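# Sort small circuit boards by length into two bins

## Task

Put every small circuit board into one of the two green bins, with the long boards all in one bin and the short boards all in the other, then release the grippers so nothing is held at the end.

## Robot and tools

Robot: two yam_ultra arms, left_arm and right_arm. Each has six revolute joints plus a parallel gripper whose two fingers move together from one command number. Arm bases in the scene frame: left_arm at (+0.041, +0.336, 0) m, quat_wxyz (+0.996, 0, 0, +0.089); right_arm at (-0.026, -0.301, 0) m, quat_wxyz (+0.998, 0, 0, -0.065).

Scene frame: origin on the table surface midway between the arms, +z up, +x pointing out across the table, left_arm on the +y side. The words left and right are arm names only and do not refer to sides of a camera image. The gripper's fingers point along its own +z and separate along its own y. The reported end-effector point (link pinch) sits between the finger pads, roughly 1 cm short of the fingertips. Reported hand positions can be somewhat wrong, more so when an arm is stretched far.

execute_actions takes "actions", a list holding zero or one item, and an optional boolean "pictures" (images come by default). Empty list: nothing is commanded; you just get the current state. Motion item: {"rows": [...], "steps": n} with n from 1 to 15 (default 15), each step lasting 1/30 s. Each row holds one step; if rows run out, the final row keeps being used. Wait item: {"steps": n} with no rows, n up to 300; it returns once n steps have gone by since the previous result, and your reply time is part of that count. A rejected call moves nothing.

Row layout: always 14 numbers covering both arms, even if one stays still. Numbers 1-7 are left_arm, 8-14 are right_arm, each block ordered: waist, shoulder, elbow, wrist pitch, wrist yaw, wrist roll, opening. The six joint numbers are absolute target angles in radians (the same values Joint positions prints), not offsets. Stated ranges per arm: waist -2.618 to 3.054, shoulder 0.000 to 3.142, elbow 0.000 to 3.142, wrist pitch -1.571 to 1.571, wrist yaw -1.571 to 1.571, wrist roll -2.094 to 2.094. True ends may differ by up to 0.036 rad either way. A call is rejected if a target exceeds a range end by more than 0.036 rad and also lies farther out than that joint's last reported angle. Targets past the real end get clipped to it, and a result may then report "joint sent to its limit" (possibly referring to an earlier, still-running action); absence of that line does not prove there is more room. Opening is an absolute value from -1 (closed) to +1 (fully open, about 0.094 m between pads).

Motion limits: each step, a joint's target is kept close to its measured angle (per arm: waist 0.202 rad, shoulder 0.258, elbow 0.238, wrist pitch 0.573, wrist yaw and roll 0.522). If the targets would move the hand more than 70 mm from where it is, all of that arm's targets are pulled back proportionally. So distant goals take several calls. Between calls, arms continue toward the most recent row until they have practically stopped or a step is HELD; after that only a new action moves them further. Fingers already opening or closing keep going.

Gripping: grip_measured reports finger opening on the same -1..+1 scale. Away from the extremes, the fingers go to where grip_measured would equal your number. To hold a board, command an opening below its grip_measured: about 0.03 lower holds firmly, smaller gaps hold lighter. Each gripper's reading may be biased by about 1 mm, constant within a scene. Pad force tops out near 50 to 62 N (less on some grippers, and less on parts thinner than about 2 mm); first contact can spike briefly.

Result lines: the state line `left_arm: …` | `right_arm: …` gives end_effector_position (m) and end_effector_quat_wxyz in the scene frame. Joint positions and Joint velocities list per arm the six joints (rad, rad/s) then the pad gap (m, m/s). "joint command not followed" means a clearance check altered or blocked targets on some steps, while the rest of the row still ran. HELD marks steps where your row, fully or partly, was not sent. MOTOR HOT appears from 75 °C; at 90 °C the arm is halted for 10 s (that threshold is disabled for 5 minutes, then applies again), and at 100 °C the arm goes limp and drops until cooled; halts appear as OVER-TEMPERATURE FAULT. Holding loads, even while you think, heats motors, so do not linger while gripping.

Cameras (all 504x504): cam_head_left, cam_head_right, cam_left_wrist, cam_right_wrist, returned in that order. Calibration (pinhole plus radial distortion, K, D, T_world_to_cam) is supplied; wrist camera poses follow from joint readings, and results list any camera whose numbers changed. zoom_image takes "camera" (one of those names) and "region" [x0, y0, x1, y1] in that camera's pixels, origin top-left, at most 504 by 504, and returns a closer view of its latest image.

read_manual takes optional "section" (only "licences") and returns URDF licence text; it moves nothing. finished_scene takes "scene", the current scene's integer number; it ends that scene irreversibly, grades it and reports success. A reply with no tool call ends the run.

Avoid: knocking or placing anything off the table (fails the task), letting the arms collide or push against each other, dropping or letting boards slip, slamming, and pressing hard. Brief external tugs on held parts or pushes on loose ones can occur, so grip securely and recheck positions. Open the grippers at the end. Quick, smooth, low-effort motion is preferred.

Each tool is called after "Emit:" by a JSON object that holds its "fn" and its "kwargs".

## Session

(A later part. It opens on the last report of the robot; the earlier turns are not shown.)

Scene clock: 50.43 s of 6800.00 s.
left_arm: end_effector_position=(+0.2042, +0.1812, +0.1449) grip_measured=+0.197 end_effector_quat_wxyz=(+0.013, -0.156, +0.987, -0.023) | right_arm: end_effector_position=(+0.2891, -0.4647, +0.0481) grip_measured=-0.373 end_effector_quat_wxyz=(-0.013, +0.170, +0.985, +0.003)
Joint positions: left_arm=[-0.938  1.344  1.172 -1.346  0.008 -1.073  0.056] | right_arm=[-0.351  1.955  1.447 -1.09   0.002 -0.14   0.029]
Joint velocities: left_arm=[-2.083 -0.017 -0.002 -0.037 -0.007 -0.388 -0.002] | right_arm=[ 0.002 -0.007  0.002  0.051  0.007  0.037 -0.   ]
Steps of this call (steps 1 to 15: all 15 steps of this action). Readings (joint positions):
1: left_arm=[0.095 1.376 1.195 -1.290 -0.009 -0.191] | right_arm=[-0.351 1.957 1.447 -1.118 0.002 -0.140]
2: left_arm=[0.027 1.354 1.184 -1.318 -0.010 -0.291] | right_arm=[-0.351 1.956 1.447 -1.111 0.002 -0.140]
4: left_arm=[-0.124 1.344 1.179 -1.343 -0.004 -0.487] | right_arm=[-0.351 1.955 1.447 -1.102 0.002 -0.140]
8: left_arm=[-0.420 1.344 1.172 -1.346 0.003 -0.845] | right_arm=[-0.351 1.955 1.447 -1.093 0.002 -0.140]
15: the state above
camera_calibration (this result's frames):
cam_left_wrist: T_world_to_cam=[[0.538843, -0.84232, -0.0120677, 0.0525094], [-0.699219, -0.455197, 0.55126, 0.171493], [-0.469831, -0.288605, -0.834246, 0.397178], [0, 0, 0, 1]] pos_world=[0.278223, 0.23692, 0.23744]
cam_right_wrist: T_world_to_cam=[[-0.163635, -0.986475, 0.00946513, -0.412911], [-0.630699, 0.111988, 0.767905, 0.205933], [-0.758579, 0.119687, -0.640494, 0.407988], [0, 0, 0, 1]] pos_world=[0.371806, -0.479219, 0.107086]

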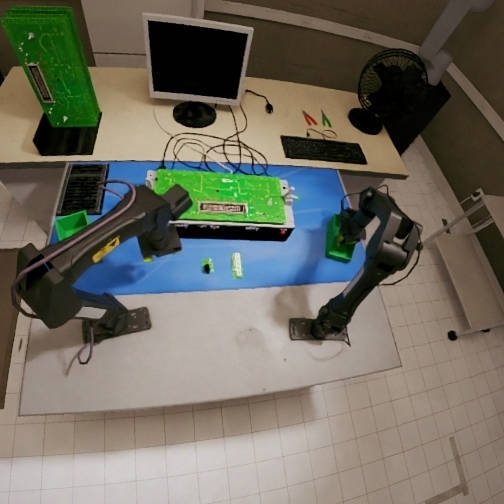

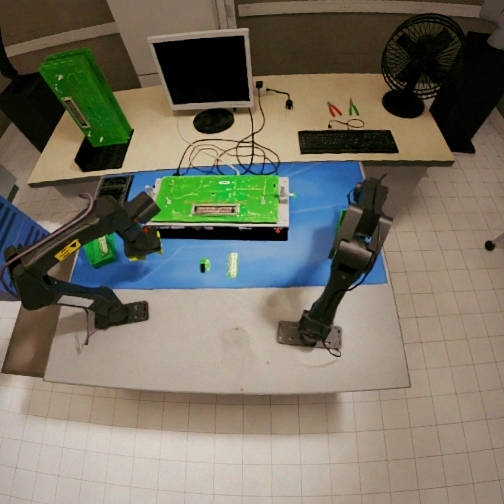

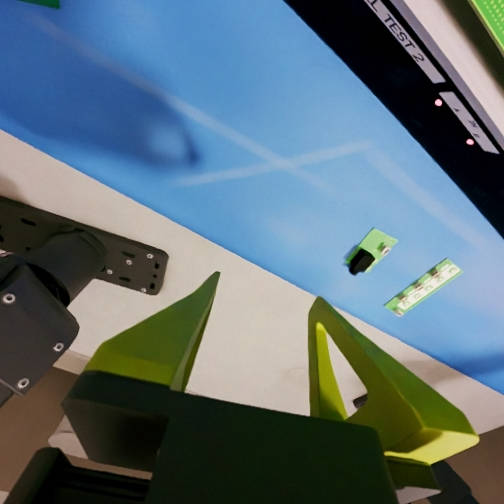

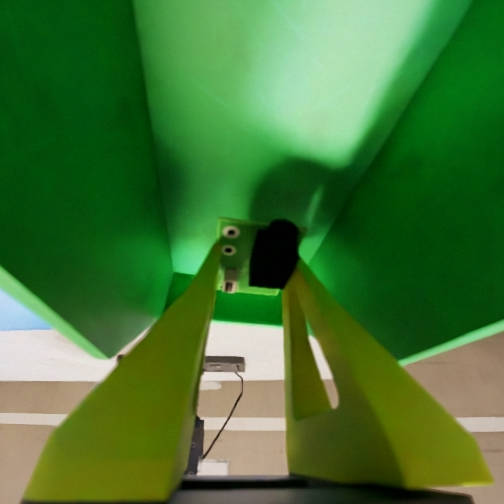

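Emit:
{"fn": "execute_actions", "kwargs": {"actions": [{"rows":[[-1.316,1.6,1.4,-1.35,0,2.0,0.2,-0.34,1.928,1.459,-1.07,0,-0.14,-0.15],[-1.316,1.6,1.4,-1.35,0,2.0,0.2,-0.34,1.928,1.459,-1.07,0,-0.14,-0.15],[-1.316,1.6,1.4,-1.35,0,2.0,0.2,-0.34,1.928,1.459,-1.07,0,-0.14,-0.15],[-1.316,1.6,1.4,-1.35,0,2.0,0.2,-0.34,1.928,1.459,-1.07,0,-0.14,-0.15],[-1.316,1.6,1.4,-1.35,0,2.0,0.2,-0.34,1.8,1.6,-1.38,0,-0.14,-0.15]]}], "pictures": false}}

Emit:
{"fn": "execute_actions", "kwargs": {"actions": [{"rows":[[-1.316,2.24,1.94,-1.25,0,2.0,0.2,-0.34,1.342,1.153,-1.382,0,-0.14,0.2]]}], "pictures": false}}

Emit:
{"fn": "execute_actions", "kwargs": {"actions": [{"steps":18}]}}

Scene clock: 52.47 s of 6800.00 s.
left_arm: end_effector_position=(+0.1585, +0.0791, +0.1350) grip_measured=+0.198 end_effector_quat_wxyz=(-0.003, +0.665, +0.747, -0.003) | right_arm: end_effector_position=(+0.2761, -0.4580, +0.1391) grip_measured=-0.152 end_effector_quat_wxyz=(+0.021, +0.170, +0.985, -0.008)
Joint positions: left_arm=[-1.32   1.615  1.379 -1.338  0.009  0.314  0.056] | right_arm=[-0.351  1.791  1.595 -1.33   0.002 -0.14   0.04 ]
Joint velocities: left_arm=[-0.002 -0.007 -0.002 -0.007  0.007  2.733  0.   ] | right_arm=[ 0.002  0.11   0.007 -0.33   0.037 -0.022 -0.001]
Steps of this call (steps 1 to 30: the robot went on to your last target; steps 31 to 46: nothing new was sent; steps 47 to 61: all 15 steps of this action). Readings (joint positions):
47: left_arm=[-1.320 1.375 1.204 -1.390 0.017 -1.061] | right_arm=[-0.351 1.955 1.447 -1.089 0.002 -0.140]
48: left_arm=[-1.320 1.437 1.272 -1.418 0.016 -0.964] | right_arm=[-0.351 1.955 1.447 -1.089 0.002 -0.140]
50: left_arm=[-1.320 1.549 1.365 -1.372 0.015 -0.767] | right_arm=[-0.351 1.955 1.447 -1.089 0.002 -0.140]
54: left_arm=[-1.320 1.616 1.379 -1.337 0.014 -0.373] | right_arm=[-0.351 1.896 1.524 -1.223 0.002 -0.140]
61: the state above

Scene clock: 52.97 s of 6800.00 s.
left_arm: end_effector_position=(+0.2235, -0.0568, +0.0385) grip_measured=+0.198 end_effector_quat_wxyz=(-0.017, +0.986, +0.167, -0.002) | right_arm: end_effector_position=(+0.1591, -0.3968, +0.1418) grip_measured=+0.198 end_effector_quat_wxyz=(-0.005, +0.170, +0.985, +0.001)
Joint positions: left_arm=[-1.32   2.28   1.913 -1.237 -0.005  1.666  0.056] | right_arm=[-0.351  1.34   1.158 -1.399  0.002 -0.14   0.056]
Joint velocities: left_arm=[-0.007 -0.149 -0.007  0.007  0.022  2.205 -0.   ] | right_arm=[-0.002  0.002 -0.007 -0.037 -0.007 -0.022  0.   ]
Steps of this call (steps 1 to 15: all 15 steps of this action). Readings (joint positions):
1: left_arm=[-1.320 1.643 1.410 -1.360 0.008 0.403] | right_arm=[-0.351 1.764 1.554 -1.306 0.002 -0.140]
2: left_arm=[-1.320 1.697 1.477 -1.375 0.007 0.486] | right_arm=[-0.351 1.708 1.471 -1.285 0.002 -0.140]
4: left_arm=[-1.320 1.830 1.617 -1.345 0.006 0.647] | right_arm=[-0.351 1.568 1.312 -1.308 0.002 -0.140]
8: left_arm=[-1.320 2.118 1.879 -1.280 0.004 0.998] | right_arm=[-0.351 1.353 1.161 -1.394 0.002 -0.140]
15: the state above

Scene clock: 53.57 s of 6800.00 s.
left_arm: end_effector_position=(+0.2245, -0.0586, +0.0499) grip_measured=+0.198 end_effector_quat_wxyz=(-0.004, +1.000, +0.007, +0.001) | right_arm: end_effector_position=(+0.1591, -0.3968, +0.1418) grip_measured=+0.198 end_effector_quat_wxyz=(-0.005, +0.170, +0.985, +0.001)
Joint positions: left_arm=[-1.32   2.253  1.913 -1.237 -0.006  1.986  0.056] | right_arm=[-0.351  1.34   1.158 -1.399  0.002 -0.14   0.056]
Joint velocities: left_arm=[-0.002 -0.007 -0.002 -0.037 -0.037  0.095 -0.002] | right_arm=[ 0.007 -0.007 -0.002 -0.11  -0.022 -0.11   0.001]
Steps of this call (steps 1 to 18: the robot went on to your last target). Readings (joint positions):
1: left_arm=[-1.320 2.275 1.913 -1.237 -0.005 1.731] | right_arm=[-0.351 1.340 1.158 -1.399 0.002 -0.140]
2: left_arm=[-1.320 2.269 1.913 -1.237 -0.005 1.784] | right_arm=[-0.351 1.340 1.158 -1.399 0.002 -0.140]
4: left_arm=[-1.320 2.259 1.913 -1.237 -0.005 1.859] | right_arm=[-0.351 1.340 1.158 -1.399 0.002 -0.140]
8: left_arm=[-1.320 2.253 1.913 -1.237 -0.005 1.938] | right_arm=[-0.351 1.340 1.158 -1.399 0.002 -0.140]
18: the state above
camera_calibration (this result's frames):
cam_left_wrist: T_world_to_cam=[[-0.266222, 0.962214, -0.0571757, 0.127116], [0.790758, 0.251934, 0.55788, -0.164452], [0.551205, 0.103308, -0.82795, 0.0516868], [0, 0, 0, 1]] pos_world=[0.135393, -0.0862214, 0.141806]
cam_right_wrist: T_world_to_cam=[[-0.16382, -0.986379, 0.0148208, -0.368722], [-0.6423, 0.118054, 0.757307, 0.0501583], [-0.748741, 0.114543, -0.652891, 0.35944], [0, 0, 0, 1]] pos_world=[0.24094, -0.410793, 0.202155]

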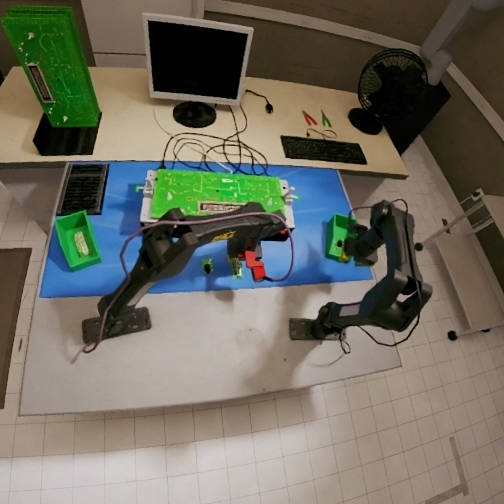

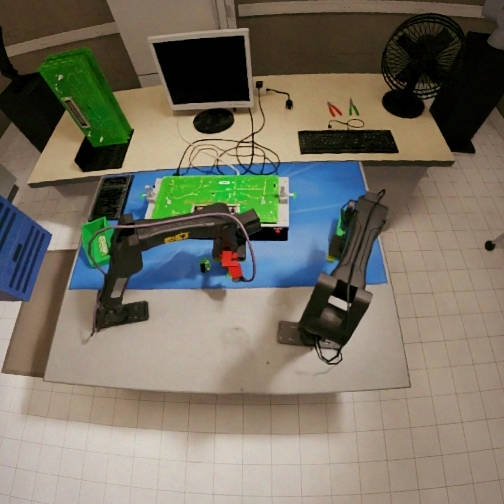

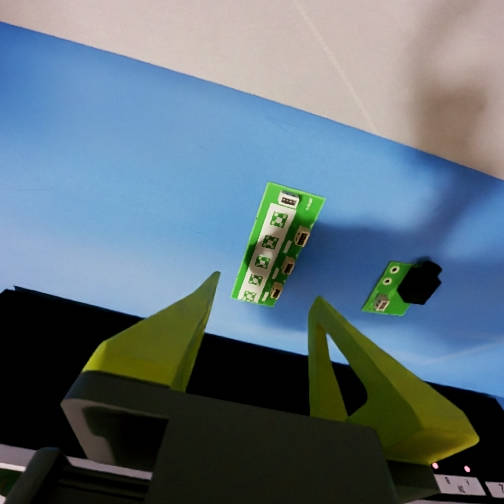

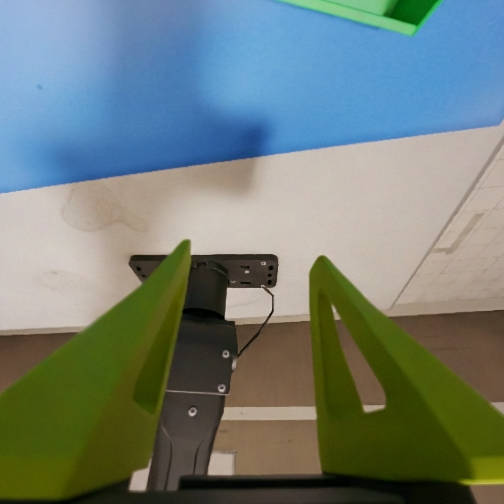

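Emit:
{"fn": "execute_actions", "kwargs": {"actions": [{"rows":[[-1.316,2.245,1.86,-1.17,0,2.0,0.2,-0.34,1.342,1.153,-1.382,0,-0.14,0.2],[-1.316,2.245,1.86,-1.17,0,2.0,0.2,-0.34,1.342,1.153,-1.382,0,-0.14,0.2],[-1.316,2.245,1.86,-1.15,0,2.0,0.2,-0.34,1.342,1.153,-1.382,0,-0.14,0.2],[-1.316,2.245,1.81,-1.11,0,2.0,0.2,-0.34,1.342,1.153,-1.382,0,-0.14,0.2],[-1.316,2.245,1.81,-1.1,0,2.0,0.2,-0.34,1.342,1.153,-1.382,0,-0.14,0.2],[-1.316,2.245,1.81,-1.08,0,2.0,0.2,-0.34,1.342,1.153,-1.382,0,-0.14,0.2],[-1.316,2.245,1.78,-1.07,0,2.0,0.2,-0.34,1.342,1.153,-1.382,0,-0.14,0.2],[-1.316,2.245,1.78,-1.07,0,2.0,0.2,-0.34,1.342,1.153,-1.382,0,-0.14,0.2],[-1.316,2.245,1.78,-1.07,0,2.0,0.2,-0.34,1.342,1.153,-1.382,0,-0.14,0.2],[-1.316,2.25,1.755,-1.065,0,2.0,0.2,-0.34,1.342,1.153,-1.382,0,-0.14,0.2]]}], "pictures": false}}

Emit:
{"fn": "execute_actions", "kwargs": {"actions": [{"steps":8}]}}

Scene clock: 56.23 s of 6800.00 s.
left_arm: end_effector_position=(+0.2229, -0.0552, +0.0164) grip_measured=+0.198 end_effector_quat_wxyz=(+0.001, +1.000, +0.004, +0.003) | right_arm: end_effector_position=(+0.1591, -0.3968, +0.1418) grip_measured=+0.198 end_effector_quat_wxyz=(-0.005, +0.170, +0.985, +0.001)
Joint positions: left_arm=[-1.32   2.249  1.771 -1.088 -0.006  1.993  0.056] | right_arm=[-0.351  1.34   1.158 -1.399  0.002 -0.14   0.056]
Joint velocities: left_arm=[-0.012 -0.017  0.002  0.066 -0.051  0.066 -0.002] | right_arm=[-0.002  0.007 -0.007 -0.11  -0.007  0.022 -0.001]
Steps of this call (steps 1 to 30: the robot went on to your last target; steps 31 to 65: nothing new was sent; steps 66 to 80: all 15 steps of this action). Readings (joint positions):
66: left_arm=[-1.320 2.252 1.907 -1.229 -0.006 1.992] | right_arm=[-0.351 1.340 1.158 -1.399 0.002 -0.140]
67: left_arm=[-1.320 2.251 1.899 -1.218 -0.006 1.992] | right_arm=[-0.351 1.340 1.158 -1.399 0.002 -0.140]
69: left_arm=[-1.320 2.250 1.876 -1.189 -0.006 1.992] | right_arm=[-0.351 1.340 1.158 -1.399 0.002 -0.140]
73: left_arm=[-1.320 2.249 1.816 -1.128 -0.006 1.992] | right_arm=[-0.351 1.340 1.158 -1.399 0.002 -0.140]
80: the state above

Scene clock: 56.50 s of 6800.00 s.
left_arm: end_effector_position=(+0.2243, -0.0583, +0.0164) grip_measured=+0.198 end_effector_quat_wxyz=(+0.007, +1.000, +0.004, +0.006) | right_arm: end_effector_position=(+0.1591, -0.3968, +0.1418) grip_measured=+0.198 end_effector_quat_wxyz=(-0.005, +0.170, +0.985, +0.001)
Joint positions: left_arm=[-1.32   2.249  1.771 -1.075 -0.006  1.993  0.056] | right_arm=[-0.351  1.34   1.158 -1.399  0.002 -0.14   0.056]
Joint velocities: left_arm=[ 0.007 -0.007 -0.007  0.037 -0.022  0.007 -0.   ] | right_arm=[-0.002 -0.007  0.012 -0.022  0.066 -0.007 -0.001]
Steps of this call (steps 1 to 8: the robot went on to your last target). Readings (joint positions):
1: left_arm=[-1.320 2.249 1.771 -1.086 -0.006 1.993] | right_arm=[-0.351 1.340 1.158 -1.399 0.002 -0.140]
2: left_arm=[-1.320 2.249 1.771 -1.083 -0.006 1.993] | right_arm=[-0.351 1.340 1.158 -1.399 0.002 -0.140]
4: left_arm=[-1.320 2.249 1.771 -1.078 -0.006 1.993] | right_arm=[-0.351 1.340 1.158 -1.399 0.002 -0.140]
8: the state above
camera_calibration (this result's frames):
cam_left_wrist: T_world_to_cam=[[-0.259251, 0.96233, -0.0819158, 0.123713], [0.78654, 0.259589, 0.560329, -0.1444], [0.560486, 0.0808354, -0.82421, 0.0205803], [0, 0, 0, 1]] pos_world=[0.134114, -0.0832319, 0.108008]
cam_right_wrist: T_world_to_cam=[[-0.16382, -0.986379, 0.0148208, -0.368722], [-0.6423, 0.118054, 0.757307, 0.0501583], [-0.748741, 0.114543, -0.652891, 0.35944], [0, 0, 0, 1]] pos_world=[0.24094, -0.410793, 0.202155]

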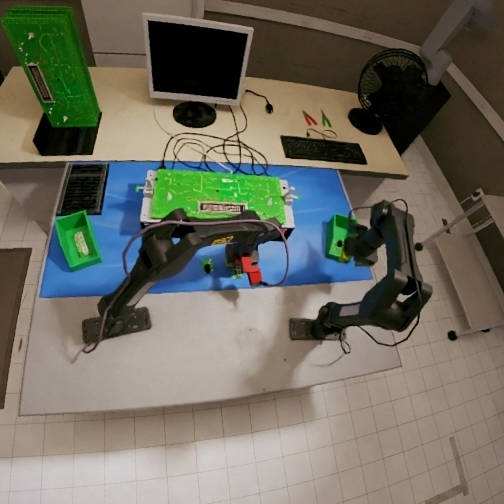

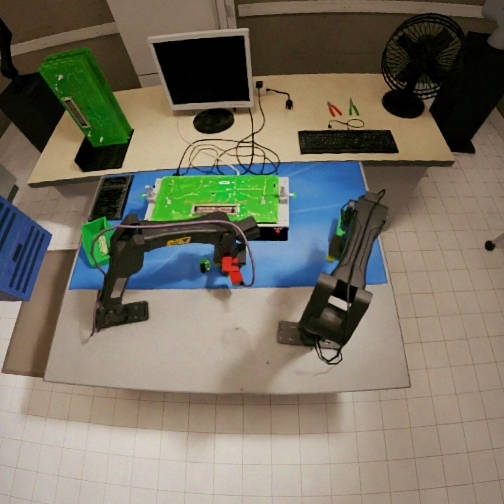

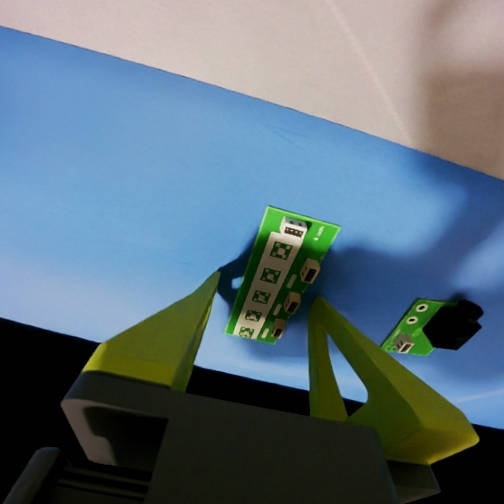

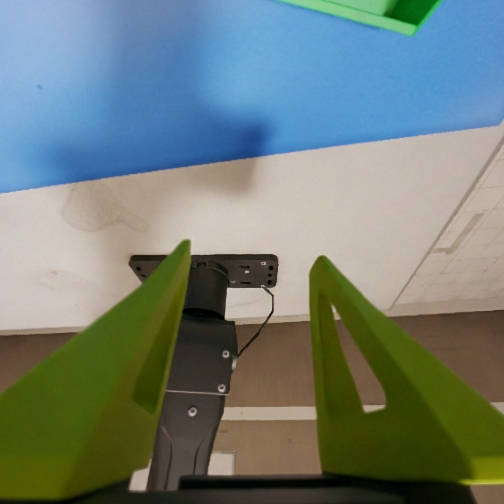

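Emit:
{"fn": "execute_actions", "kwargs": {"actions": [{"rows":[[-1.316,2.275,1.75,-1.07,0,2.0,0.2,-0.34,1.342,1.153,-1.382,0,-0.14,0.2],[-1.316,2.275,1.75,-1.07,0,2.0,0.2,-0.34,1.342,1.153,-1.382,0,-0.14,0.2],[-1.316,2.275,1.75,-1.07,0,2.0,0.2,-0.34,1.342,1.153,-1.382,0,-0.14,0.2],[-1.316,2.275,1.75,-1.07,0,2.0,0.2,-0.34,1.342,1.153,-1.382,0,-0.14,0.2],[-1.316,2.275,1.75,-1.07,0,2.0,0.2,-0.34,1.342,1.153,-1.382,0,-0.14,0.2],[-1.316,2.275,1.75,-1.07,0,2.0,0.2,-0.34,1.342,1.153,-1.382,0,-0.14,0.2],[-1.316,2.275,1.75,-1.07,0,2.0,0.05,-0.34,1.342,1.153,-1.382,0,-0.14,0.2],[-1.316,2.275,1.75,-1.07,0,2.0,-0.1,-0.34,1.342,1.153,-1.382,0,-0.14,0.2],[-1.316,2.275,1.75,-1.07,0,2.0,-0.2,-0.34,1.342,1.153,-1.382,0,-0.14,0.2],[-1.316,2.275,1.75,-1.07,0,2.0,-0.27,-0.34,1.342,1.153,-1.382,0,-0.14,0.2],[-1.316,2.275,1.75,-1.07,0,2.0,-0.33,-0.34,1.342,1.153,-1.382,0,-0.14,0.2],[-1.316,2.275,1.75,-1.07,0,2.0,-0.42,-0.34,1.342,1.153,-1.382,0,-0.14,0.2]]}], "pictures": false}}

Scene clock: 58.67 s of 6800.00 s.
left_arm: end_effector_position=(+0.2251, -0.0603, +0.0149) grip_measured=-0.363 end_effector_quat_wxyz=(+0.010, +1.000, +0.004, +0.007) | right_arm: end_effector_position=(+0.1591, -0.3968, +0.1418) grip_measured=+0.198 end_effector_quat_wxyz=(-0.005, +0.170, +0.985, +0.001)
Joint positions: left_arm=[-1.32   2.253  1.771 -1.064 -0.005  1.993  0.03 ] | right_arm=[-0.351  1.34   1.158 -1.399  0.002 -0.14   0.056]
Joint velocities: left_arm=[-0.002  0.012  0.002 -0.037 -0.051  0.022 -0.   ] | right_arm=[ 0.002 -0.002  0.017 -0.007 -0.022 -0.037 -0.001]
Steps of this call (steps 1 to 30: the robot went on to your last target; steps 31 to 50: nothing new was sent; steps 51 to 65: all 15 steps of this action). Readings (joint positions):
51: left_arm=[-1.320 2.250 1.771 -1.073 -0.006 1.993] | right_arm=[-0.351 1.340 1.158 -1.399 0.002 -0.140]
52: left_arm=[-1.320 2.251 1.771 -1.072 -0.006 1.993] | right_arm=[-0.351 1.340 1.158 -1.399 0.002 -0.140]
54: left_arm=[-1.320 2.253 1.771 -1.072 -0.006 1.993] | right_arm=[-0.351 1.340 1.158 -1.399 0.002 -0.140]
58: left_arm=[-1.320 2.253 1.771 -1.066 -0.004 1.993] | right_arm=[-0.351 1.340 1.158 -1.399 0.002 -0.140]
65: the state above

Emit:
{"fn": "execute_actions", "kwargs": {"actions": [{"rows":[[-1.316,2.2,1.77,-1.15,0,2.0,-0.42,0.2,1.342,1.153,-1.382,0,-2.09,0.2],[-1.316,2.13,1.77,-1.22,0,2.0,-0.42,0.2,1.342,1.153,-1.382,0,-2.09,0.2],[-1.316,2.06,1.77,-1.3,0,2.0,-0.42,0.2,1.342,1.153,-1.382,0,-2.09,0.2],[-1.316,2.0,1.77,-1.35,0,2.0,-0.42,0.2,1.342,1.153,-1.382,0,-2.09,0.2],[-1.316,2.0,1.77,-1.35,0,2.0,-0.42,0.2,1.342,1.153,-1.382,0,-2.09,0.2],[-1.316,2.0,1.77,-1.35,0,2.0,-0.42,0.2,1.342,1.153,-1.382,0,-2.09,0.2],[-1.316,1.9,1.7,-1.35,0,2.0,-0.42,0.2,1.342,1.153,-1.382,0,-2.09,0.2],[-1.316,1.8,1.6,-1.36,0,1.8,-0.42,0.2,1.342,1.153,-1.382,0,-2.09,0.2],[-1.316,1.342,1.153,-1.382,0,0.087,-0.42,0.2,1.342,1.153,-1.382,0,-2.09,0.2]]}], "pictures": false}}

Emit:
{"fn": "execute_actions", "kwargs": {"actions": [{"rows":[[0.269,1.342,1.153,-1.382,0,0.087,-0.42,1.07,1.342,1.153,-1.382,0,-2.09,0.2]]}], "pictures": false}}

Emit:
{"fn": "execute_actions", "kwargs": {"actions": [{"rows":[[0.269,1.342,1.153,-1.382,0,0.087,-0.42,1.07,2.19,1.9,-1.25,0,-2.09,0.2],[0.269,1.342,1.153,-1.382,0,0.087,-0.42,1.07,2.19,1.9,-1.25,0,-2.09,0.2],[0.269,1.342,1.153,-1.382,0,0.087,-0.42,1.07,2.19,1.9,-1.25,0,-2.09,0.2],[0.269,1.342,1.153,-1.382,0,0.087,-0.42,1.07,2.19,1.9,-1.25,0,-2.09,0.2],[0.269,1.68,1.45,-1.34,0,0.087,-0.42,1.07,2.19,1.9,-1.25,0,-2.09,0.2]]}], "pictures": false}}

Emit:
{"fn": "execute_actions", "kwargs": {"actions": [{"rows":[[0.269,1.69,1.38,-1.24,0,0.087,-0.42,1.07,2.19,1.9,-1.25,0,-2.09,0.2],[0.269,1.69,1.38,-1.24,0,0.087,-0.42,1.07,2.19,1.9,-1.25,0,-2.09,0.2],[0.269,1.7,1.31,-1.16,0,0.087,-0.42,1.07,2.19,1.9,-1.25,0,-2.09,0.2],[0.269,1.7,1.31,-1.16,0,0.087,-0.42,1.07,2.19,1.9,-1.25,0,-2.09,0.2],[0.269,1.72,1.24,-1.07,0,0.087,-0.42,1.07,2.19,1.9,-1.25,0,-2.09,0.2],[0.269,1.72,1.24,-1.07,0,0.087,-0.42,1.07,2.19,1.9,-1.25,0,-2.09,0.2],[0.269,1.75,1.17,-0.96,0,0.087,-0.42,1.07,2.19,1.9,-1.25,0,-2.09,0.2]]}]}}

Scene clock: 63.47 s of 6800.00 s.
left_arm: end_effector_position=(+0.1594, +0.0843, +0.1610) grip_measured=-0.363 end_effector_quat_wxyz=(+0.069, +0.957, +0.280, +0.014) | right_arm: end_effector_position=(+0.1861, -0.2845, +0.1418) grip_measured=+0.199 end_effector_quat_wxyz=(-0.003, +0.734, -0.679, +0.001)
Joint positions: left_arm=[-1.32   1.469  1.331 -1.293 -0.007  1.431  0.03 ] | right_arm=[ 0.199  1.34   1.158 -1.382 -0.003 -1.581  0.056]
Joint velocities: left_arm=[ 0.002 -2.186 -1.922 -0.374 -0.022 -2.601 -0.   ] | right_arm=[-0.012 -0.002 -0.002  0.037 -0.081 -2.835  0.001]
Steps of this call (steps 1 to 15: the robot went on to your last target; steps 16 to 90: nothing new was sent; then 1.30 s passed at rest; steps 91 to 105: all 15 steps of this action). Readings (joint positions):
91: left_arm=[-1.320 2.250 1.771 -1.068 -0.005 1.993] | right_arm=[-0.326 1.340 1.158 -1.399 0.016 -0.212]
92: left_arm=[-1.320 2.239 1.771 -1.083 -0.006 1.993] | right_arm=[-0.264 1.340 1.158 -1.397 0.021 -0.310]
94: left_arm=[-1.320 2.190 1.763 -1.138 -0.007 1.993] | right_arm=[-0.116 1.340 1.158 -1.389 0.015 -0.506]
98: left_arm=[-1.320 1.997 1.729 -1.218 -0.007 1.971] | right_arm=[0.153 1.340 1.158 -1.382 0.002 -0.897]
105: the state above

Scene clock: 63.97 s of 6800.00 s.
left_arm: end_effector_position=(+0.2578, +0.3161, +0.1434) grip_measured=-0.362 end_effector_quat_wxyz=(+0.011, +0.158, +0.987, +0.001) | right_arm: end_effector_position=(+0.0990, -0.1262, +0.1418) grip_measured=+0.199 end_effector_quat_wxyz=(-0.008, +0.997, -0.076, +0.001)
Joint positions: left_arm=[-0.278  1.344  1.167 -1.372 -0.001  0.218  0.03 ] | right_arm=[ 1.069  1.34   1.158 -1.374 -0.007 -2.051  0.056]
Joint velocities: left_arm=[ 2.093 -0.002 -0.002 -0.022  0.037 -0.828 -0.   ] | right_arm=[ 0.002 -0.017  0.007 -0.037  0.022 -0.154 -0.001]
joint sent to its limit (right arm) — the command would take joint 6 (wrist roll) past its lower limit, so that joint was sent only as far as its limit.
Steps of this call (steps 1 to 15: all 15 steps of this action). Readings (joint positions):
1: left_arm=[-1.298 1.405 1.274 -1.313 0.004 1.344] | right_arm=[0.225 1.340 1.158 -1.382 0.011 -1.674]
2: left_arm=[-1.242 1.360 1.232 -1.339 0.010 1.251] | right_arm=[0.288 1.340 1.158 -1.382 0.016 -1.753]
4: left_arm=[-1.093 1.333 1.188 -1.371 0.005 1.056] | right_arm=[0.436 1.340 1.158 -1.379 0.013 -1.867]
8: left_arm=[-0.797 1.344 1.167 -1.372 -0.001 0.663] | right_arm=[0.729 1.340 1.158 -1.376 0.008 -1.986]
15: the state above

Scene clock: 64.47 s of 6800.00 s.
left_arm: end_effector_position=(+0.3084, +0.4681, +0.1234) grip_measured=-0.362 end_effector_quat_wxyz=(-0.017, -0.176, +0.984, -0.002) | right_arm: end_effector_position=(+0.2268, +0.0470, +0.0480) grip_measured=+0.199 end_effector_quat_wxyz=(+0.005, +0.998, -0.068, -0.005)
Joint positions: left_arm=[ 0.273  1.701  1.427 -1.33  -0.004  0.098  0.03 ] | right_arm=[ 1.069  2.236  1.876 -1.224 -0.003 -2.066  0.056]
Joint velocities: left_arm=[-0.007 -0.061 -0.002 -0.066 -0.081 -0.037  0.001] | right_arm=[-0.007  0.408 -0.002 -0.051 -0.022 -0.037  0.001]
joint sent to its limit (right arm) — the command would take joint 6 (wrist roll) past its lower limit, so that joint was sent only as far as its limit.
Steps of this call (steps 1 to 15: all 15 steps of this action). Readings (joint positions):
1: left_arm=[-0.204 1.344 1.167 -1.372 -0.001 0.193] | right_arm=[1.069 1.366 1.184 -1.390 -0.006 -2.054]
2: left_arm=[-0.130 1.344 1.167 -1.372 -0.001 0.173] | right_arm=[1.069 1.422 1.246 -1.402 -0.005 -2.057]
4: left_arm=[0.018 1.344 1.167 -1.372 -0.000 0.145] | right_arm=[1.069 1.558 1.377 -1.367 -0.005 -2.059]
8: left_arm=[0.228 1.564 1.377 -1.392 -0.004 0.116] | right_arm=[1.069 1.864 1.665 -1.313 -0.004 -2.063]
15: the state above

Scene clock: 64.97 s of 6800.00 s.
left_arm: end_effector_position=(+0.3078, +0.4677, +0.0429) grip_measured=-0.362 end_effector_quat_wxyz=(-0.019, -0.177, +0.984, -0.003) | right_arm: end_effector_position=(+0.2275, +0.0478, +0.0577) grip_measured=+0.199 end_effector_quat_wxyz=(-0.004, +0.998, -0.067, +0.001)
Joint positions: left_arm=[ 0.273  1.762  1.171 -1.018 -0.004  0.095  0.03 ] | right_arm=[ 1.069  2.212  1.876 -1.226 -0.002 -2.068  0.056]
Joint velocities: left_arm=[-0.007  0.007 -0.007  0.344 -0.022 -0.022  0.   ] | right_arm=[ 0.002 -0.002 -0.002  0.007 -0.037  0.066 -0.   ]
joint sent to its limit (right arm) — the command would take joint 6 (wrist roll) past its lower limit, so that joint was sent only as far as its limit.
Steps of this call (steps 1 to 15: all 15 steps of this action). Readings (joint positions):
1: left_arm=[0.273 1.699 1.423 -1.323 -0.004 0.098] | right_arm=[1.069 2.244 1.876 -1.225 -0.003 -2.066]
2: left_arm=[0.273 1.698 1.415 -1.310 -0.004 0.097] | right_arm=[1.069 2.245 1.876 -1.226 -0.002 -2.067]
4: left_arm=[0.273 1.696 1.375 -1.260 -0.004 0.097] | right_arm=[1.069 2.234 1.876 -1.226 -0.002 -2.067]
8: left_arm=[0.273 1.714 1.237 -1.125 -0.004 0.095] | right_arm=[1.069 2.213 1.876 -1.226 -0.002 -2.067]
15: the state above
camera_calibration (this result's frames):
cam_left_wrist: T_world_to_cam=[[0.570929, -0.817618, -0.0744351, 0.217928], [-0.639431, -0.499699, 0.584319, 0.431605], [-0.514945, -0.286008, -0.808103, 0.455021], [0, 0, 0, 1]] pos_world=[0.385871, 0.523995, 0.13173]
cam_right_wrist: T_world_to_cam=[[-0.0423067, 0.998805, 0.0244663, -0.0408526], [0.658277, 0.00944471, 0.752716, -0.185073], [0.751586, 0.0479505, -0.65789, -0.0330303], [0, 0, 0, 1]] pos_world=[0.144926, 0.0441355, 0.118576]

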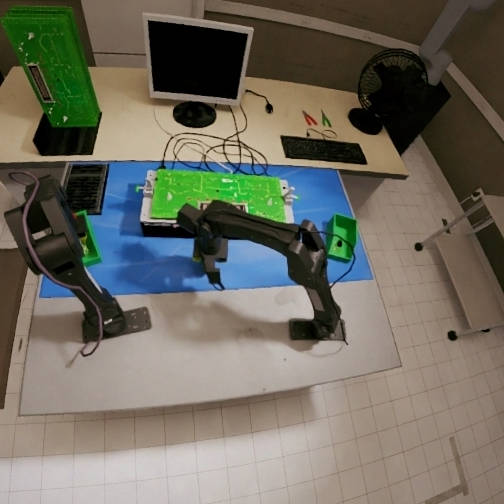

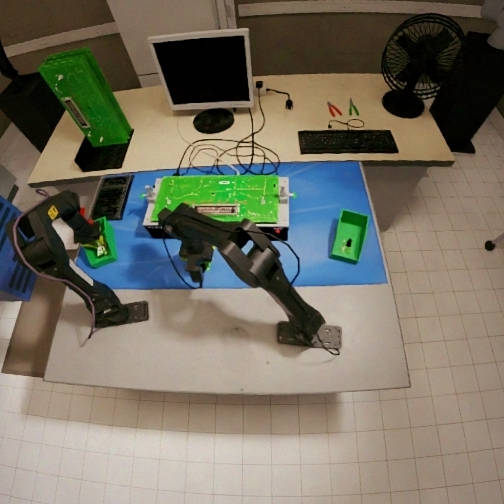

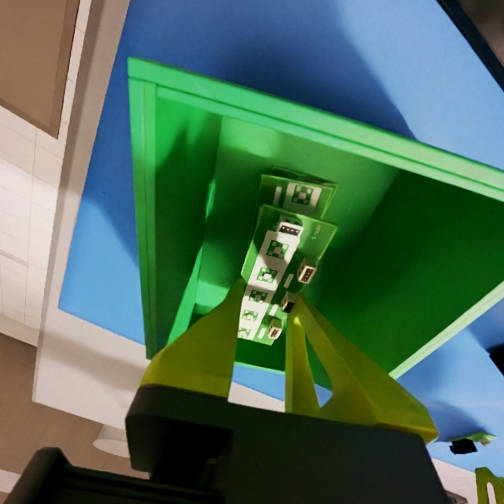

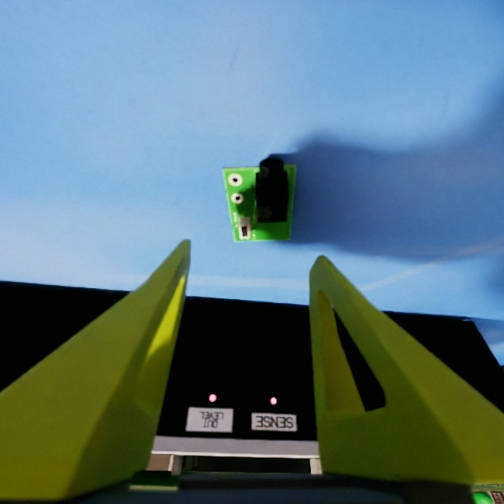

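Emit:
{"fn": "execute_actions", "kwargs": {"actions": [{"rows":[[0.269,1.75,1.17,-0.96,0,0.087,-0.15,1.09,2.21,1.85,-1.17,0,-2.07,0.3],[0.269,1.75,1.17,-0.96,0,0.087,-0.15,1.09,2.21,1.85,-1.16,0,-2.07,0.3],[0.269,1.75,1.17,-0.96,0,0.087,-0.15,1.09,2.21,1.85,-1.14,0,-2.07,0.3],[0.269,1.75,1.17,-0.96,0,0.087,-0.15,1.09,2.22,1.81,-1.11,0,-2.07,0.3],[0.269,1.6,1.35,-1.3,0,0.087,-0.15,1.09,2.22,1.81,-1.09,0,-2.07,0.3],[0.269,1.6,1.35,-1.3,0,0.087,-0.15,1.09,2.22,1.81,-1.07,0,-2.07,0.3],[0.269,1.6,1.35,-1.3,0,0.087,-0.15,1.09,2.225,1.785,-1.06,0,-2.07,0.3],[0.269,1.6,1.35,-1.3,0,0.087,-0.15,1.09,2.225,1.785,-1.06,0,-2.07,0.3],[0.269,1.6,1.35,-1.3,0,0.087,-0.15,1.09,2.225,1.785,-1.06,0,-2.07,0.3],[0.269,1.6,1.35,-1.3,0,0.087,-0.15,1.09,2.24,1.76,-1.06,0,-2.07,0.3]]}], "pictures": false}}

Emit:
{"fn": "execute_actions", "kwargs": {"actions": [{"steps":8}]}}

Scene clock: 67.60 s of 6800.00 s.
left_arm: end_effector_position=(+0.3071, +0.4673, +0.1348) grip_measured=-0.153 end_effector_quat_wxyz=(+0.038, -0.177, +0.983, +0.013) | right_arm: end_effector_position=(+0.2245, +0.0541, +0.0211) grip_measured=+0.298 end_effector_quat_wxyz=(-0.010, +0.998, -0.060, +0.005)
Joint positions: left_arm=[ 0.273  1.588  1.347 -1.25  -0.004  0.095  0.04 ] | right_arm=[ 1.084  2.238  1.771 -1.082 -0.001 -2.068  0.061]
Joint velocities: left_arm=[ 0.012  0.11  -0.002 -0.3   -0.007 -0.11  -0.   ] | right_arm=[ 0.022  0.081 -0.007  0.051 -0.007  0.037 -0.001]
joint sent to its limit (right arm) — the command would take joint 6 (wrist roll) past its lower limit, so that joint was sent only as far as its limit.
Steps of this call (steps 1 to 30: the robot went on to your last target; steps 31 to 64: nothing new was sent; steps 65 to 79: all 15 steps of this action). Readings (joint positions):
65: left_arm=[0.273 1.762 1.171 -0.982 -0.004 0.095] | right_arm=[1.070 2.212 1.872 -1.221 -0.002 -2.068]
66: left_arm=[0.273 1.762 1.171 -0.982 -0.004 0.095] | right_arm=[1.072 2.212 1.868 -1.212 -0.002 -2.068]
68: left_arm=[0.273 1.762 1.171 -0.982 -0.004 0.095] | right_arm=[1.077 2.212 1.852 -1.185 -0.002 -2.068]
72: left_arm=[0.273 1.687 1.266 -1.141 -0.004 0.095] | right_arm=[1.083 2.220 1.807 -1.122 -0.002 -2.068]
79: the state above

Scene clock: 67.87 s of 6800.00 s.
left_arm: end_effector_position=(+0.2998, +0.4638, +0.1331) grip_measured=-0.153 end_effector_quat_wxyz=(+0.020, -0.177, +0.984, +0.007) | right_arm: end_effector_position=(+0.2254, +0.0552, +0.0210) grip_measured=+0.298 end_effector_quat_wxyz=(-0.012, +0.998, -0.060, +0.007)
Joint positions: left_arm=[ 0.273  1.592  1.347 -1.283 -0.004  0.095  0.04 ] | right_arm=[ 1.084  2.238  1.771 -1.076 -0.001 -2.068  0.061]
Joint velocities: left_arm=[-0.007  0.012 -0.012 -0.081 -0.007 -0.125  0.   ] | right_arm=[ 0.002 -0.002 -0.002  0.007  0.037  0.007  0.   ]
Steps of this call (steps 1 to 8: the robot went on to your last target). Readings (joint positions):
1: left_arm=[0.273 1.590 1.347 -1.259 -0.004 0.095] | right_arm=[1.084 2.238 1.771 -1.082 -0.001 -2.068]
2: left_arm=[0.273 1.592 1.347 -1.265 -0.004 0.095] | right_arm=[1.084 2.238 1.771 -1.079 -0.001 -2.068]
4: left_arm=[0.273 1.592 1.347 -1.275 -0.004 0.095] | right_arm=[1.084 2.238 1.771 -1.078 -0.001 -2.068]
8: the state above
camera_calibration (this result's frames):
cam_left_wrist: T_world_to_cam=[[0.575878, -0.815217, -0.0615267, 0.221731], [-0.679568, -0.519172, 0.518313, 0.40164], [-0.454481, -0.256673, -0.852975, 0.496913], [0, 0, 0, 1]] pos_world=[0.371089, 0.516823, 0.229321]
cam_right_wrist: T_world_to_cam=[[-0.0571306, 0.997639, 0.0381061, -0.0442855], [0.64894, 0.00810244, 0.760796, -0.154104], [0.758691, 0.0681933, -0.647871, -0.058906], [0, 0, 0, 1]] pos_world=[0.142165, 0.0494466, 0.0807654]

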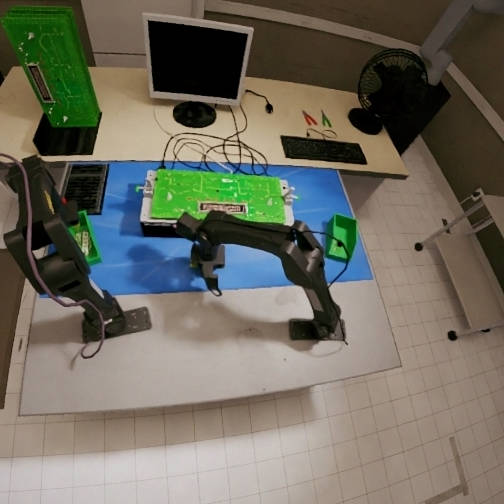

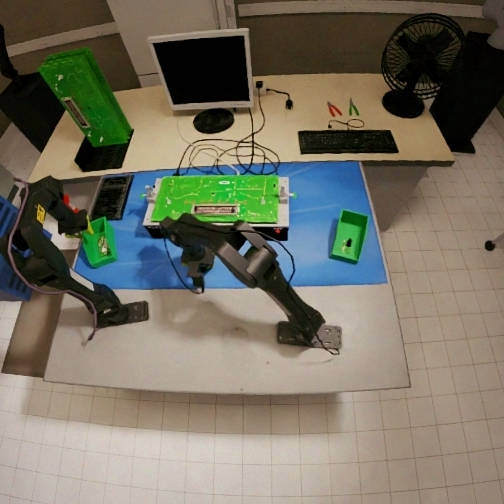

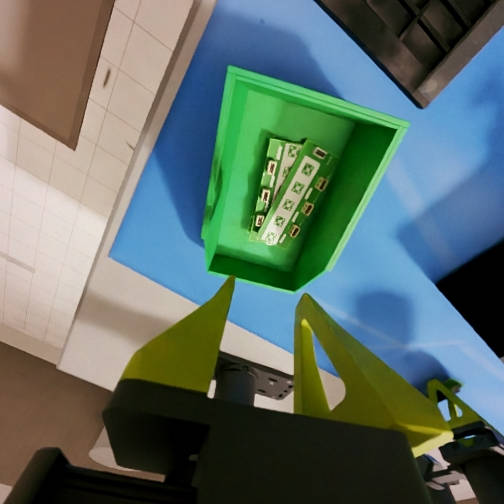

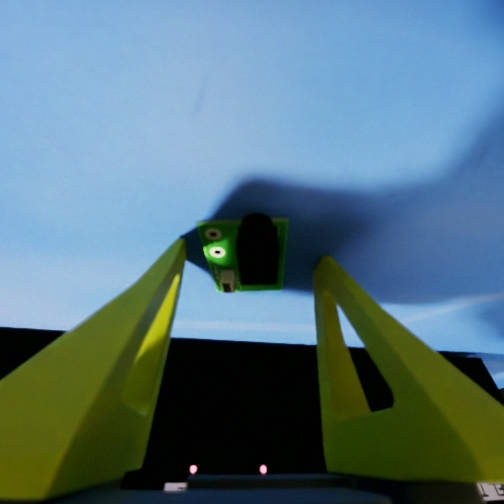

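Emit:
{"fn": "execute_actions", "kwargs": {"actions": [{"rows":[[0.269,1.6,1.35,-1.3,0,0.087,-0.15,1.09,2.255,1.76,-1.065,0,-2.07,0.3],[0.269,1.6,1.35,-1.3,0,0.087,-0.15,1.09,2.255,1.76,-1.065,0,-2.07,0.3],[0.269,1.6,1.35,-1.3,0,0.087,-0.15,1.09,2.255,1.76,-1.065,0,-2.07,0.3],[0.269,1.6,1.35,-1.3,0,0.087,-0.15,1.09,2.255,1.76,-1.065,0,-2.07,0.15],[0.269,1.6,1.35,-1.3,0,0.087,-0.15,1.09,2.255,1.76,-1.065,0,-2.07,0.0],[0.269,1.6,1.35,-1.3,0,0.087,-0.15,1.09,2.255,1.76,-1.065,0,-2.07,-0.1],[0.269,1.6,1.35,-1.3,0,0.087,-0.15,1.09,2.255,1.76,-1.065,0,-2.07,-0.17],[0.269,1.6,1.35,-1.3,0,0.087,-0.15,1.09,2.255,1.76,-1.065,0,-2.07,-0.23],[0.269,1.6,1.35,-1.3,0,0.087,-0.15,1.09,2.255,1.76,-1.065,0,-2.07,-0.29],[0.269,1.6,1.35,-1.3,0,0.087,-0.15,1.09,2.255,1.76,-1.065,0,-2.07,-0.34],[0.269,1.6,1.35,-1.3,0,0.087,-0.15,1.09,2.255,1.76,-1.065,0,-2.07,-0.44]]}], "pictures": false}}

Scene clock: 71.27 s of 6800.00 s.
left_arm: end_effector_position=(+0.2988, +0.4633, +0.1331) grip_measured=-0.153 end_effector_quat_wxyz=(+0.018, -0.178, +0.984, +0.007) | right_arm: end_effector_position=(+0.2263, +0.0563, +0.0214) grip_measured=-0.438 end_effector_quat_wxyz=(-0.014, +0.998, -0.060, +0.009)
Joint positions: left_arm=[ 0.273  1.592  1.347 -1.288 -0.004  0.095  0.04 ] | right_arm=[ 1.084  2.237  1.771 -1.071  0.    -2.068  0.026]
Joint velocities: left_arm=[-0.012 -0.012  0.002 -0.007  0.007 -0.007 -0.001] | right_arm=[ 0.007  0.002 -0.012  0.007  0.022 -0.081  0.   ]
Steps of this call (steps 1 to 30: the robot went on to your last target; steps 31 to 87: nothing new was sent; steps 88 to 102: all 15 steps of this action). Readings (joint positions):
88: left_arm=[0.273 1.592 1.347 -1.288 -0.004 0.095] | right_arm=[1.084 2.239 1.771 -1.076 -0.001 -2.068]
89: left_arm=[0.273 1.592 1.347 -1.288 -0.004 0.095] | right_arm=[1.084 2.239 1.771 -1.076 -0.001 -2.068]
91: left_arm=[0.273 1.592 1.347 -1.288 -0.004 0.095] | right_arm=[1.084 2.239 1.771 -1.076 -0.001 -2.068]
95: left_arm=[0.273 1.592 1.347 -1.288 -0.004 0.095] | right_arm=[1.084 2.239 1.771 -1.076 -0.001 -2.068]
102: the state above

Emit:
{"fn": "execute_actions", "kwargs": {"actions": [{"rows":[[0.269,1.6,1.35,-1.3,0,0.087,-0.15,1.09,2.245,1.76,-1.065,0,-2.07,0.3]],"steps":8}]}}

Scene clock: 72.07 s of 6800.00 s.
left_arm: end_effector_position=(+0.2987, +0.4632, +0.1330) grip_measured=-0.153 end_effector_quat_wxyz=(+0.018, -0.178, +0.984, +0.007) | right_arm: end_effector_position=(+0.2278, +0.0646, +0.0226) grip_measured=+0.298 end_effector_quat_wxyz=(-0.030, +0.998, -0.057, +0.014)
Joint positions: left_arm=[ 0.273  1.592  1.347 -1.288 -0.004  0.095  0.04 ] | right_arm=[ 1.089  2.235  1.771 -1.041 -0.008 -2.068  0.061]
Joint velocities: left_arm=[ 0.012 -0.002 -0.002 -0.007 -0.007  0.007 -0.   ] | right_arm=[-0.022 -0.012 -0.002 -0.022  0.007  0.022  0.001]
Steps of this call (steps 1 to 15: the robot went on to your last target; step 16: nothing new was sent; steps 17 to 24: all 8 steps of this action). Readings (joint positions):
17: left_arm=[0.273 1.592 1.347 -1.288 -0.004 0.095] | right_arm=[1.084 2.237 1.771 -1.068 -0.002 -2.068]
18: left_arm=[0.273 1.592 1.347 -1.288 -0.004 0.095] | right_arm=[1.084 2.237 1.771 -1.058 -0.005 -2.068]
20: left_arm=[0.273 1.592 1.347 -1.288 -0.004 0.095] | right_arm=[1.088 2.235 1.771 -1.043 -0.008 -2.068]
24: the state above
camera_calibration (this result's frames):
cam_left_wrist: T_world_to_cam=[[0.575913, -0.815133, -0.0623164, 0.221983], [-0.677052, -0.518297, 0.522464, 0.398924], [-0.458176, -0.258702, -0.850381, 0.497928], [0, 0, 0, 1]] pos_world=[0.370388, 0.516522, 0.228838]
cam_right_wrist: T_world_to_cam=[[-0.0636752, 0.995363, 0.0721025, -0.0526985], [0.636379, -0.0151561, 0.771227, -0.152882], [0.768744, 0.0949926, -0.632463, -0.0647264], [0, 0, 0, 1]] pos_world=[0.143693, 0.0562856, 0.0807691]

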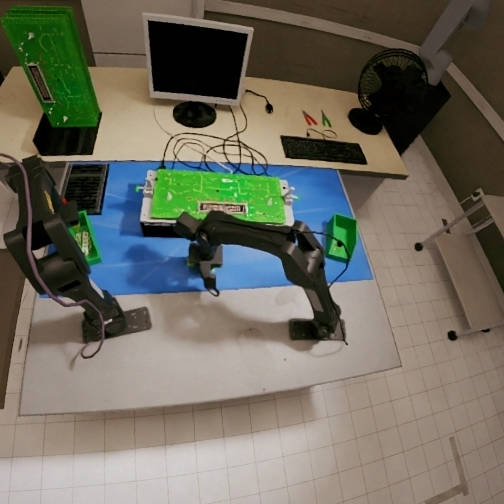

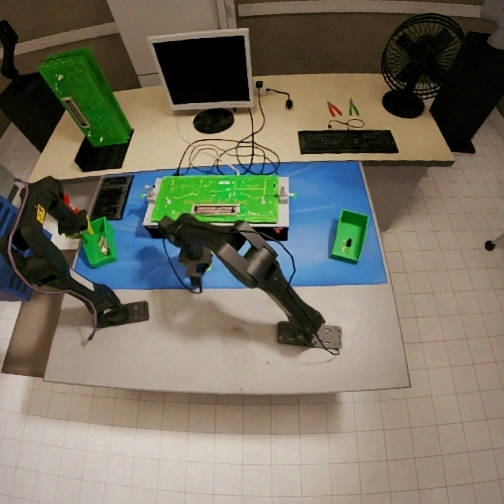

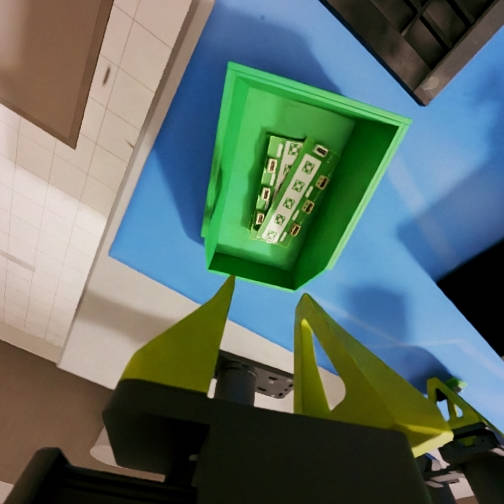

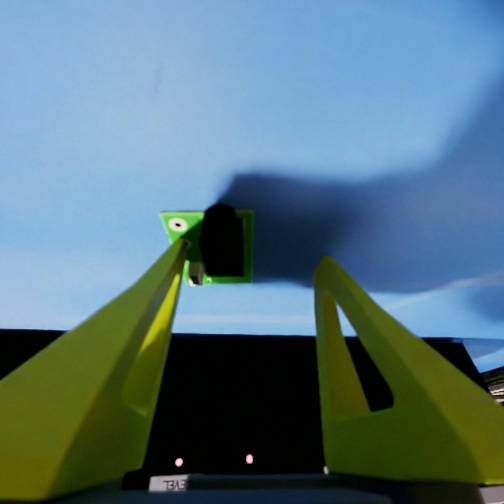

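Emit:
{"fn": "execute_actions", "kwargs": {"actions": [{"rows":[[0.269,1.6,1.35,-1.3,0,0.087,-0.15,1.09,2.215,1.77,-1.065,0,-2.07,0.3],[0.269,1.6,1.35,-1.3,0,0.087,-0.15,1.09,2.215,1.77,-1.065,0,-2.07,0.15],[0.269,1.6,1.35,-1.3,0,0.087,-0.15,1.09,2.215,1.77,-1.065,0,-2.07,0.0],[0.269,1.6,1.35,-1.3,0,0.087,-0.15,1.09,2.215,1.77,-1.065,0,-2.07,-0.15],[0.269,1.6,1.35,-1.3,0,0.087,-0.15,1.09,2.215,1.77,-1.065,0,-2.07,-0.3],[0.269,1.6,1.35,-1.3,0,0.087,-0.15,1.09,2.215,1.77,-1.065,0,-2.07,-0.4],[0.269,1.6,1.35,-1.3,0,0.087,-0.15,1.09,2.215,1.77,-1.065,0,-2.07,-0.5],[0.269,1.6,1.35,-1.3,0,0.087,-0.15,1.09,2.215,1.77,-1.065,0,-2.07,-0.6],[0.269,1.6,1.35,-1.3,0,0.087,-0.15,1.09,2.215,1.77,-1.065,0,-2.07,-0.7],[0.269,1.6,1.35,-1.3,0,0.087,-0.15,1.09,2.215,1.77,-1.065,0,-2.07,-0.85]]}]}}

Scene clock: 74.43 s of 6800.00 s.
left_arm: end_effector_position=(+0.2987, +0.4632, +0.1330) grip_measured=-0.153 end_effector_quat_wxyz=(+0.018, -0.178, +0.984, +0.007) | right_arm: end_effector_position=(+0.2280, +0.0634, +0.0240) grip_measured=-0.719 end_effector_quat_wxyz=(-0.028, +0.998, -0.057, +0.016)
Joint positions: left_arm=[ 0.273  1.592  1.347 -1.288 -0.004  0.095  0.04 ] | right_arm=[ 1.089  2.232  1.771 -1.046 -0.003 -2.068  0.013]
Joint velocities: left_arm=[-0.022  0.012 -0.002 -0.066  0.066 -0.051  0.   ] | right_arm=[ 0.017 -0.012  0.002 -0.066 -0.037 -0.022  0.   ]
Steps of this call (steps 1 to 15: the robot went on to your last target; steps 16 to 56: nothing new was sent; steps 57 to 71: all 15 steps of this action). Readings (joint positions):
57: left_arm=[0.273 1.592 1.347 -1.288 -0.004 0.095] | right_arm=[1.089 2.233 1.771 -1.041 -0.008 -2.068]
58: left_arm=[0.273 1.592 1.347 -1.288 -0.004 0.095] | right_arm=[1.089 2.232 1.771 -1.042 -0.007 -2.068]
60: left_arm=[0.273 1.592 1.347 -1.288 -0.004 0.095] | right_arm=[1.089 2.232 1.771 -1.045 -0.004 -2.068]
64: left_arm=[0.273 1.592 1.347 -1.288 -0.004 0.095] | right_arm=[1.089 2.232 1.771 -1.046 -0.003 -2.068]
71: the state above
camera_calibration (this result's frames):
cam_left_wrist: T_world_to_cam=[[0.575913, -0.815133, -0.0623164, 0.221983], [-0.677052, -0.518297, 0.522464, 0.398924], [-0.458176, -0.258702, -0.850381, 0.497928], [0, 0, 0, 1]] pos_world=[0.370388, 0.516522, 0.228838]
cam_right_wrist: T_world_to_cam=[[-0.0635956, 0.995632, 0.0683599, -0.0516061], [0.633997, -0.0125938, 0.773233, -0.15376], [0.770716, 0.0925142, -0.630427, -0.064244], [0, 0, 0, 1]] pos_world=[0.143715, 0.0553877, 0.0819187]

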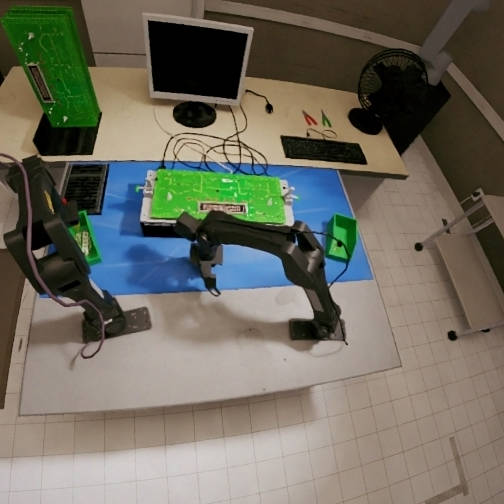

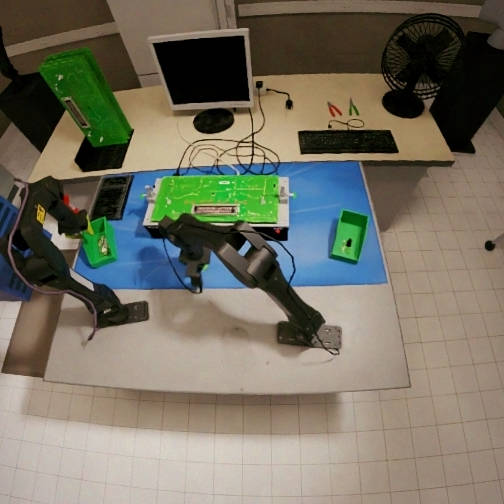

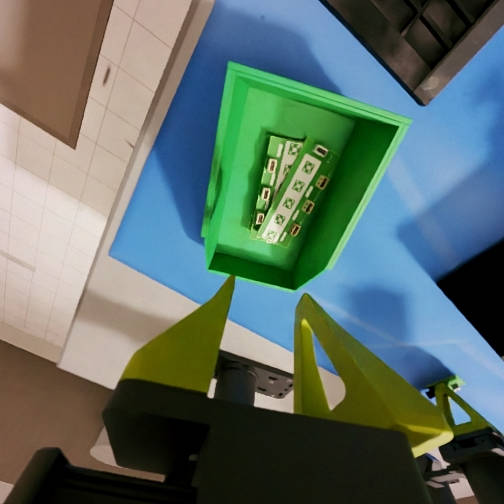

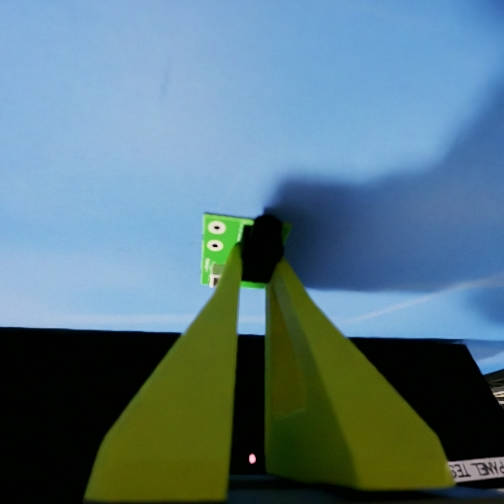

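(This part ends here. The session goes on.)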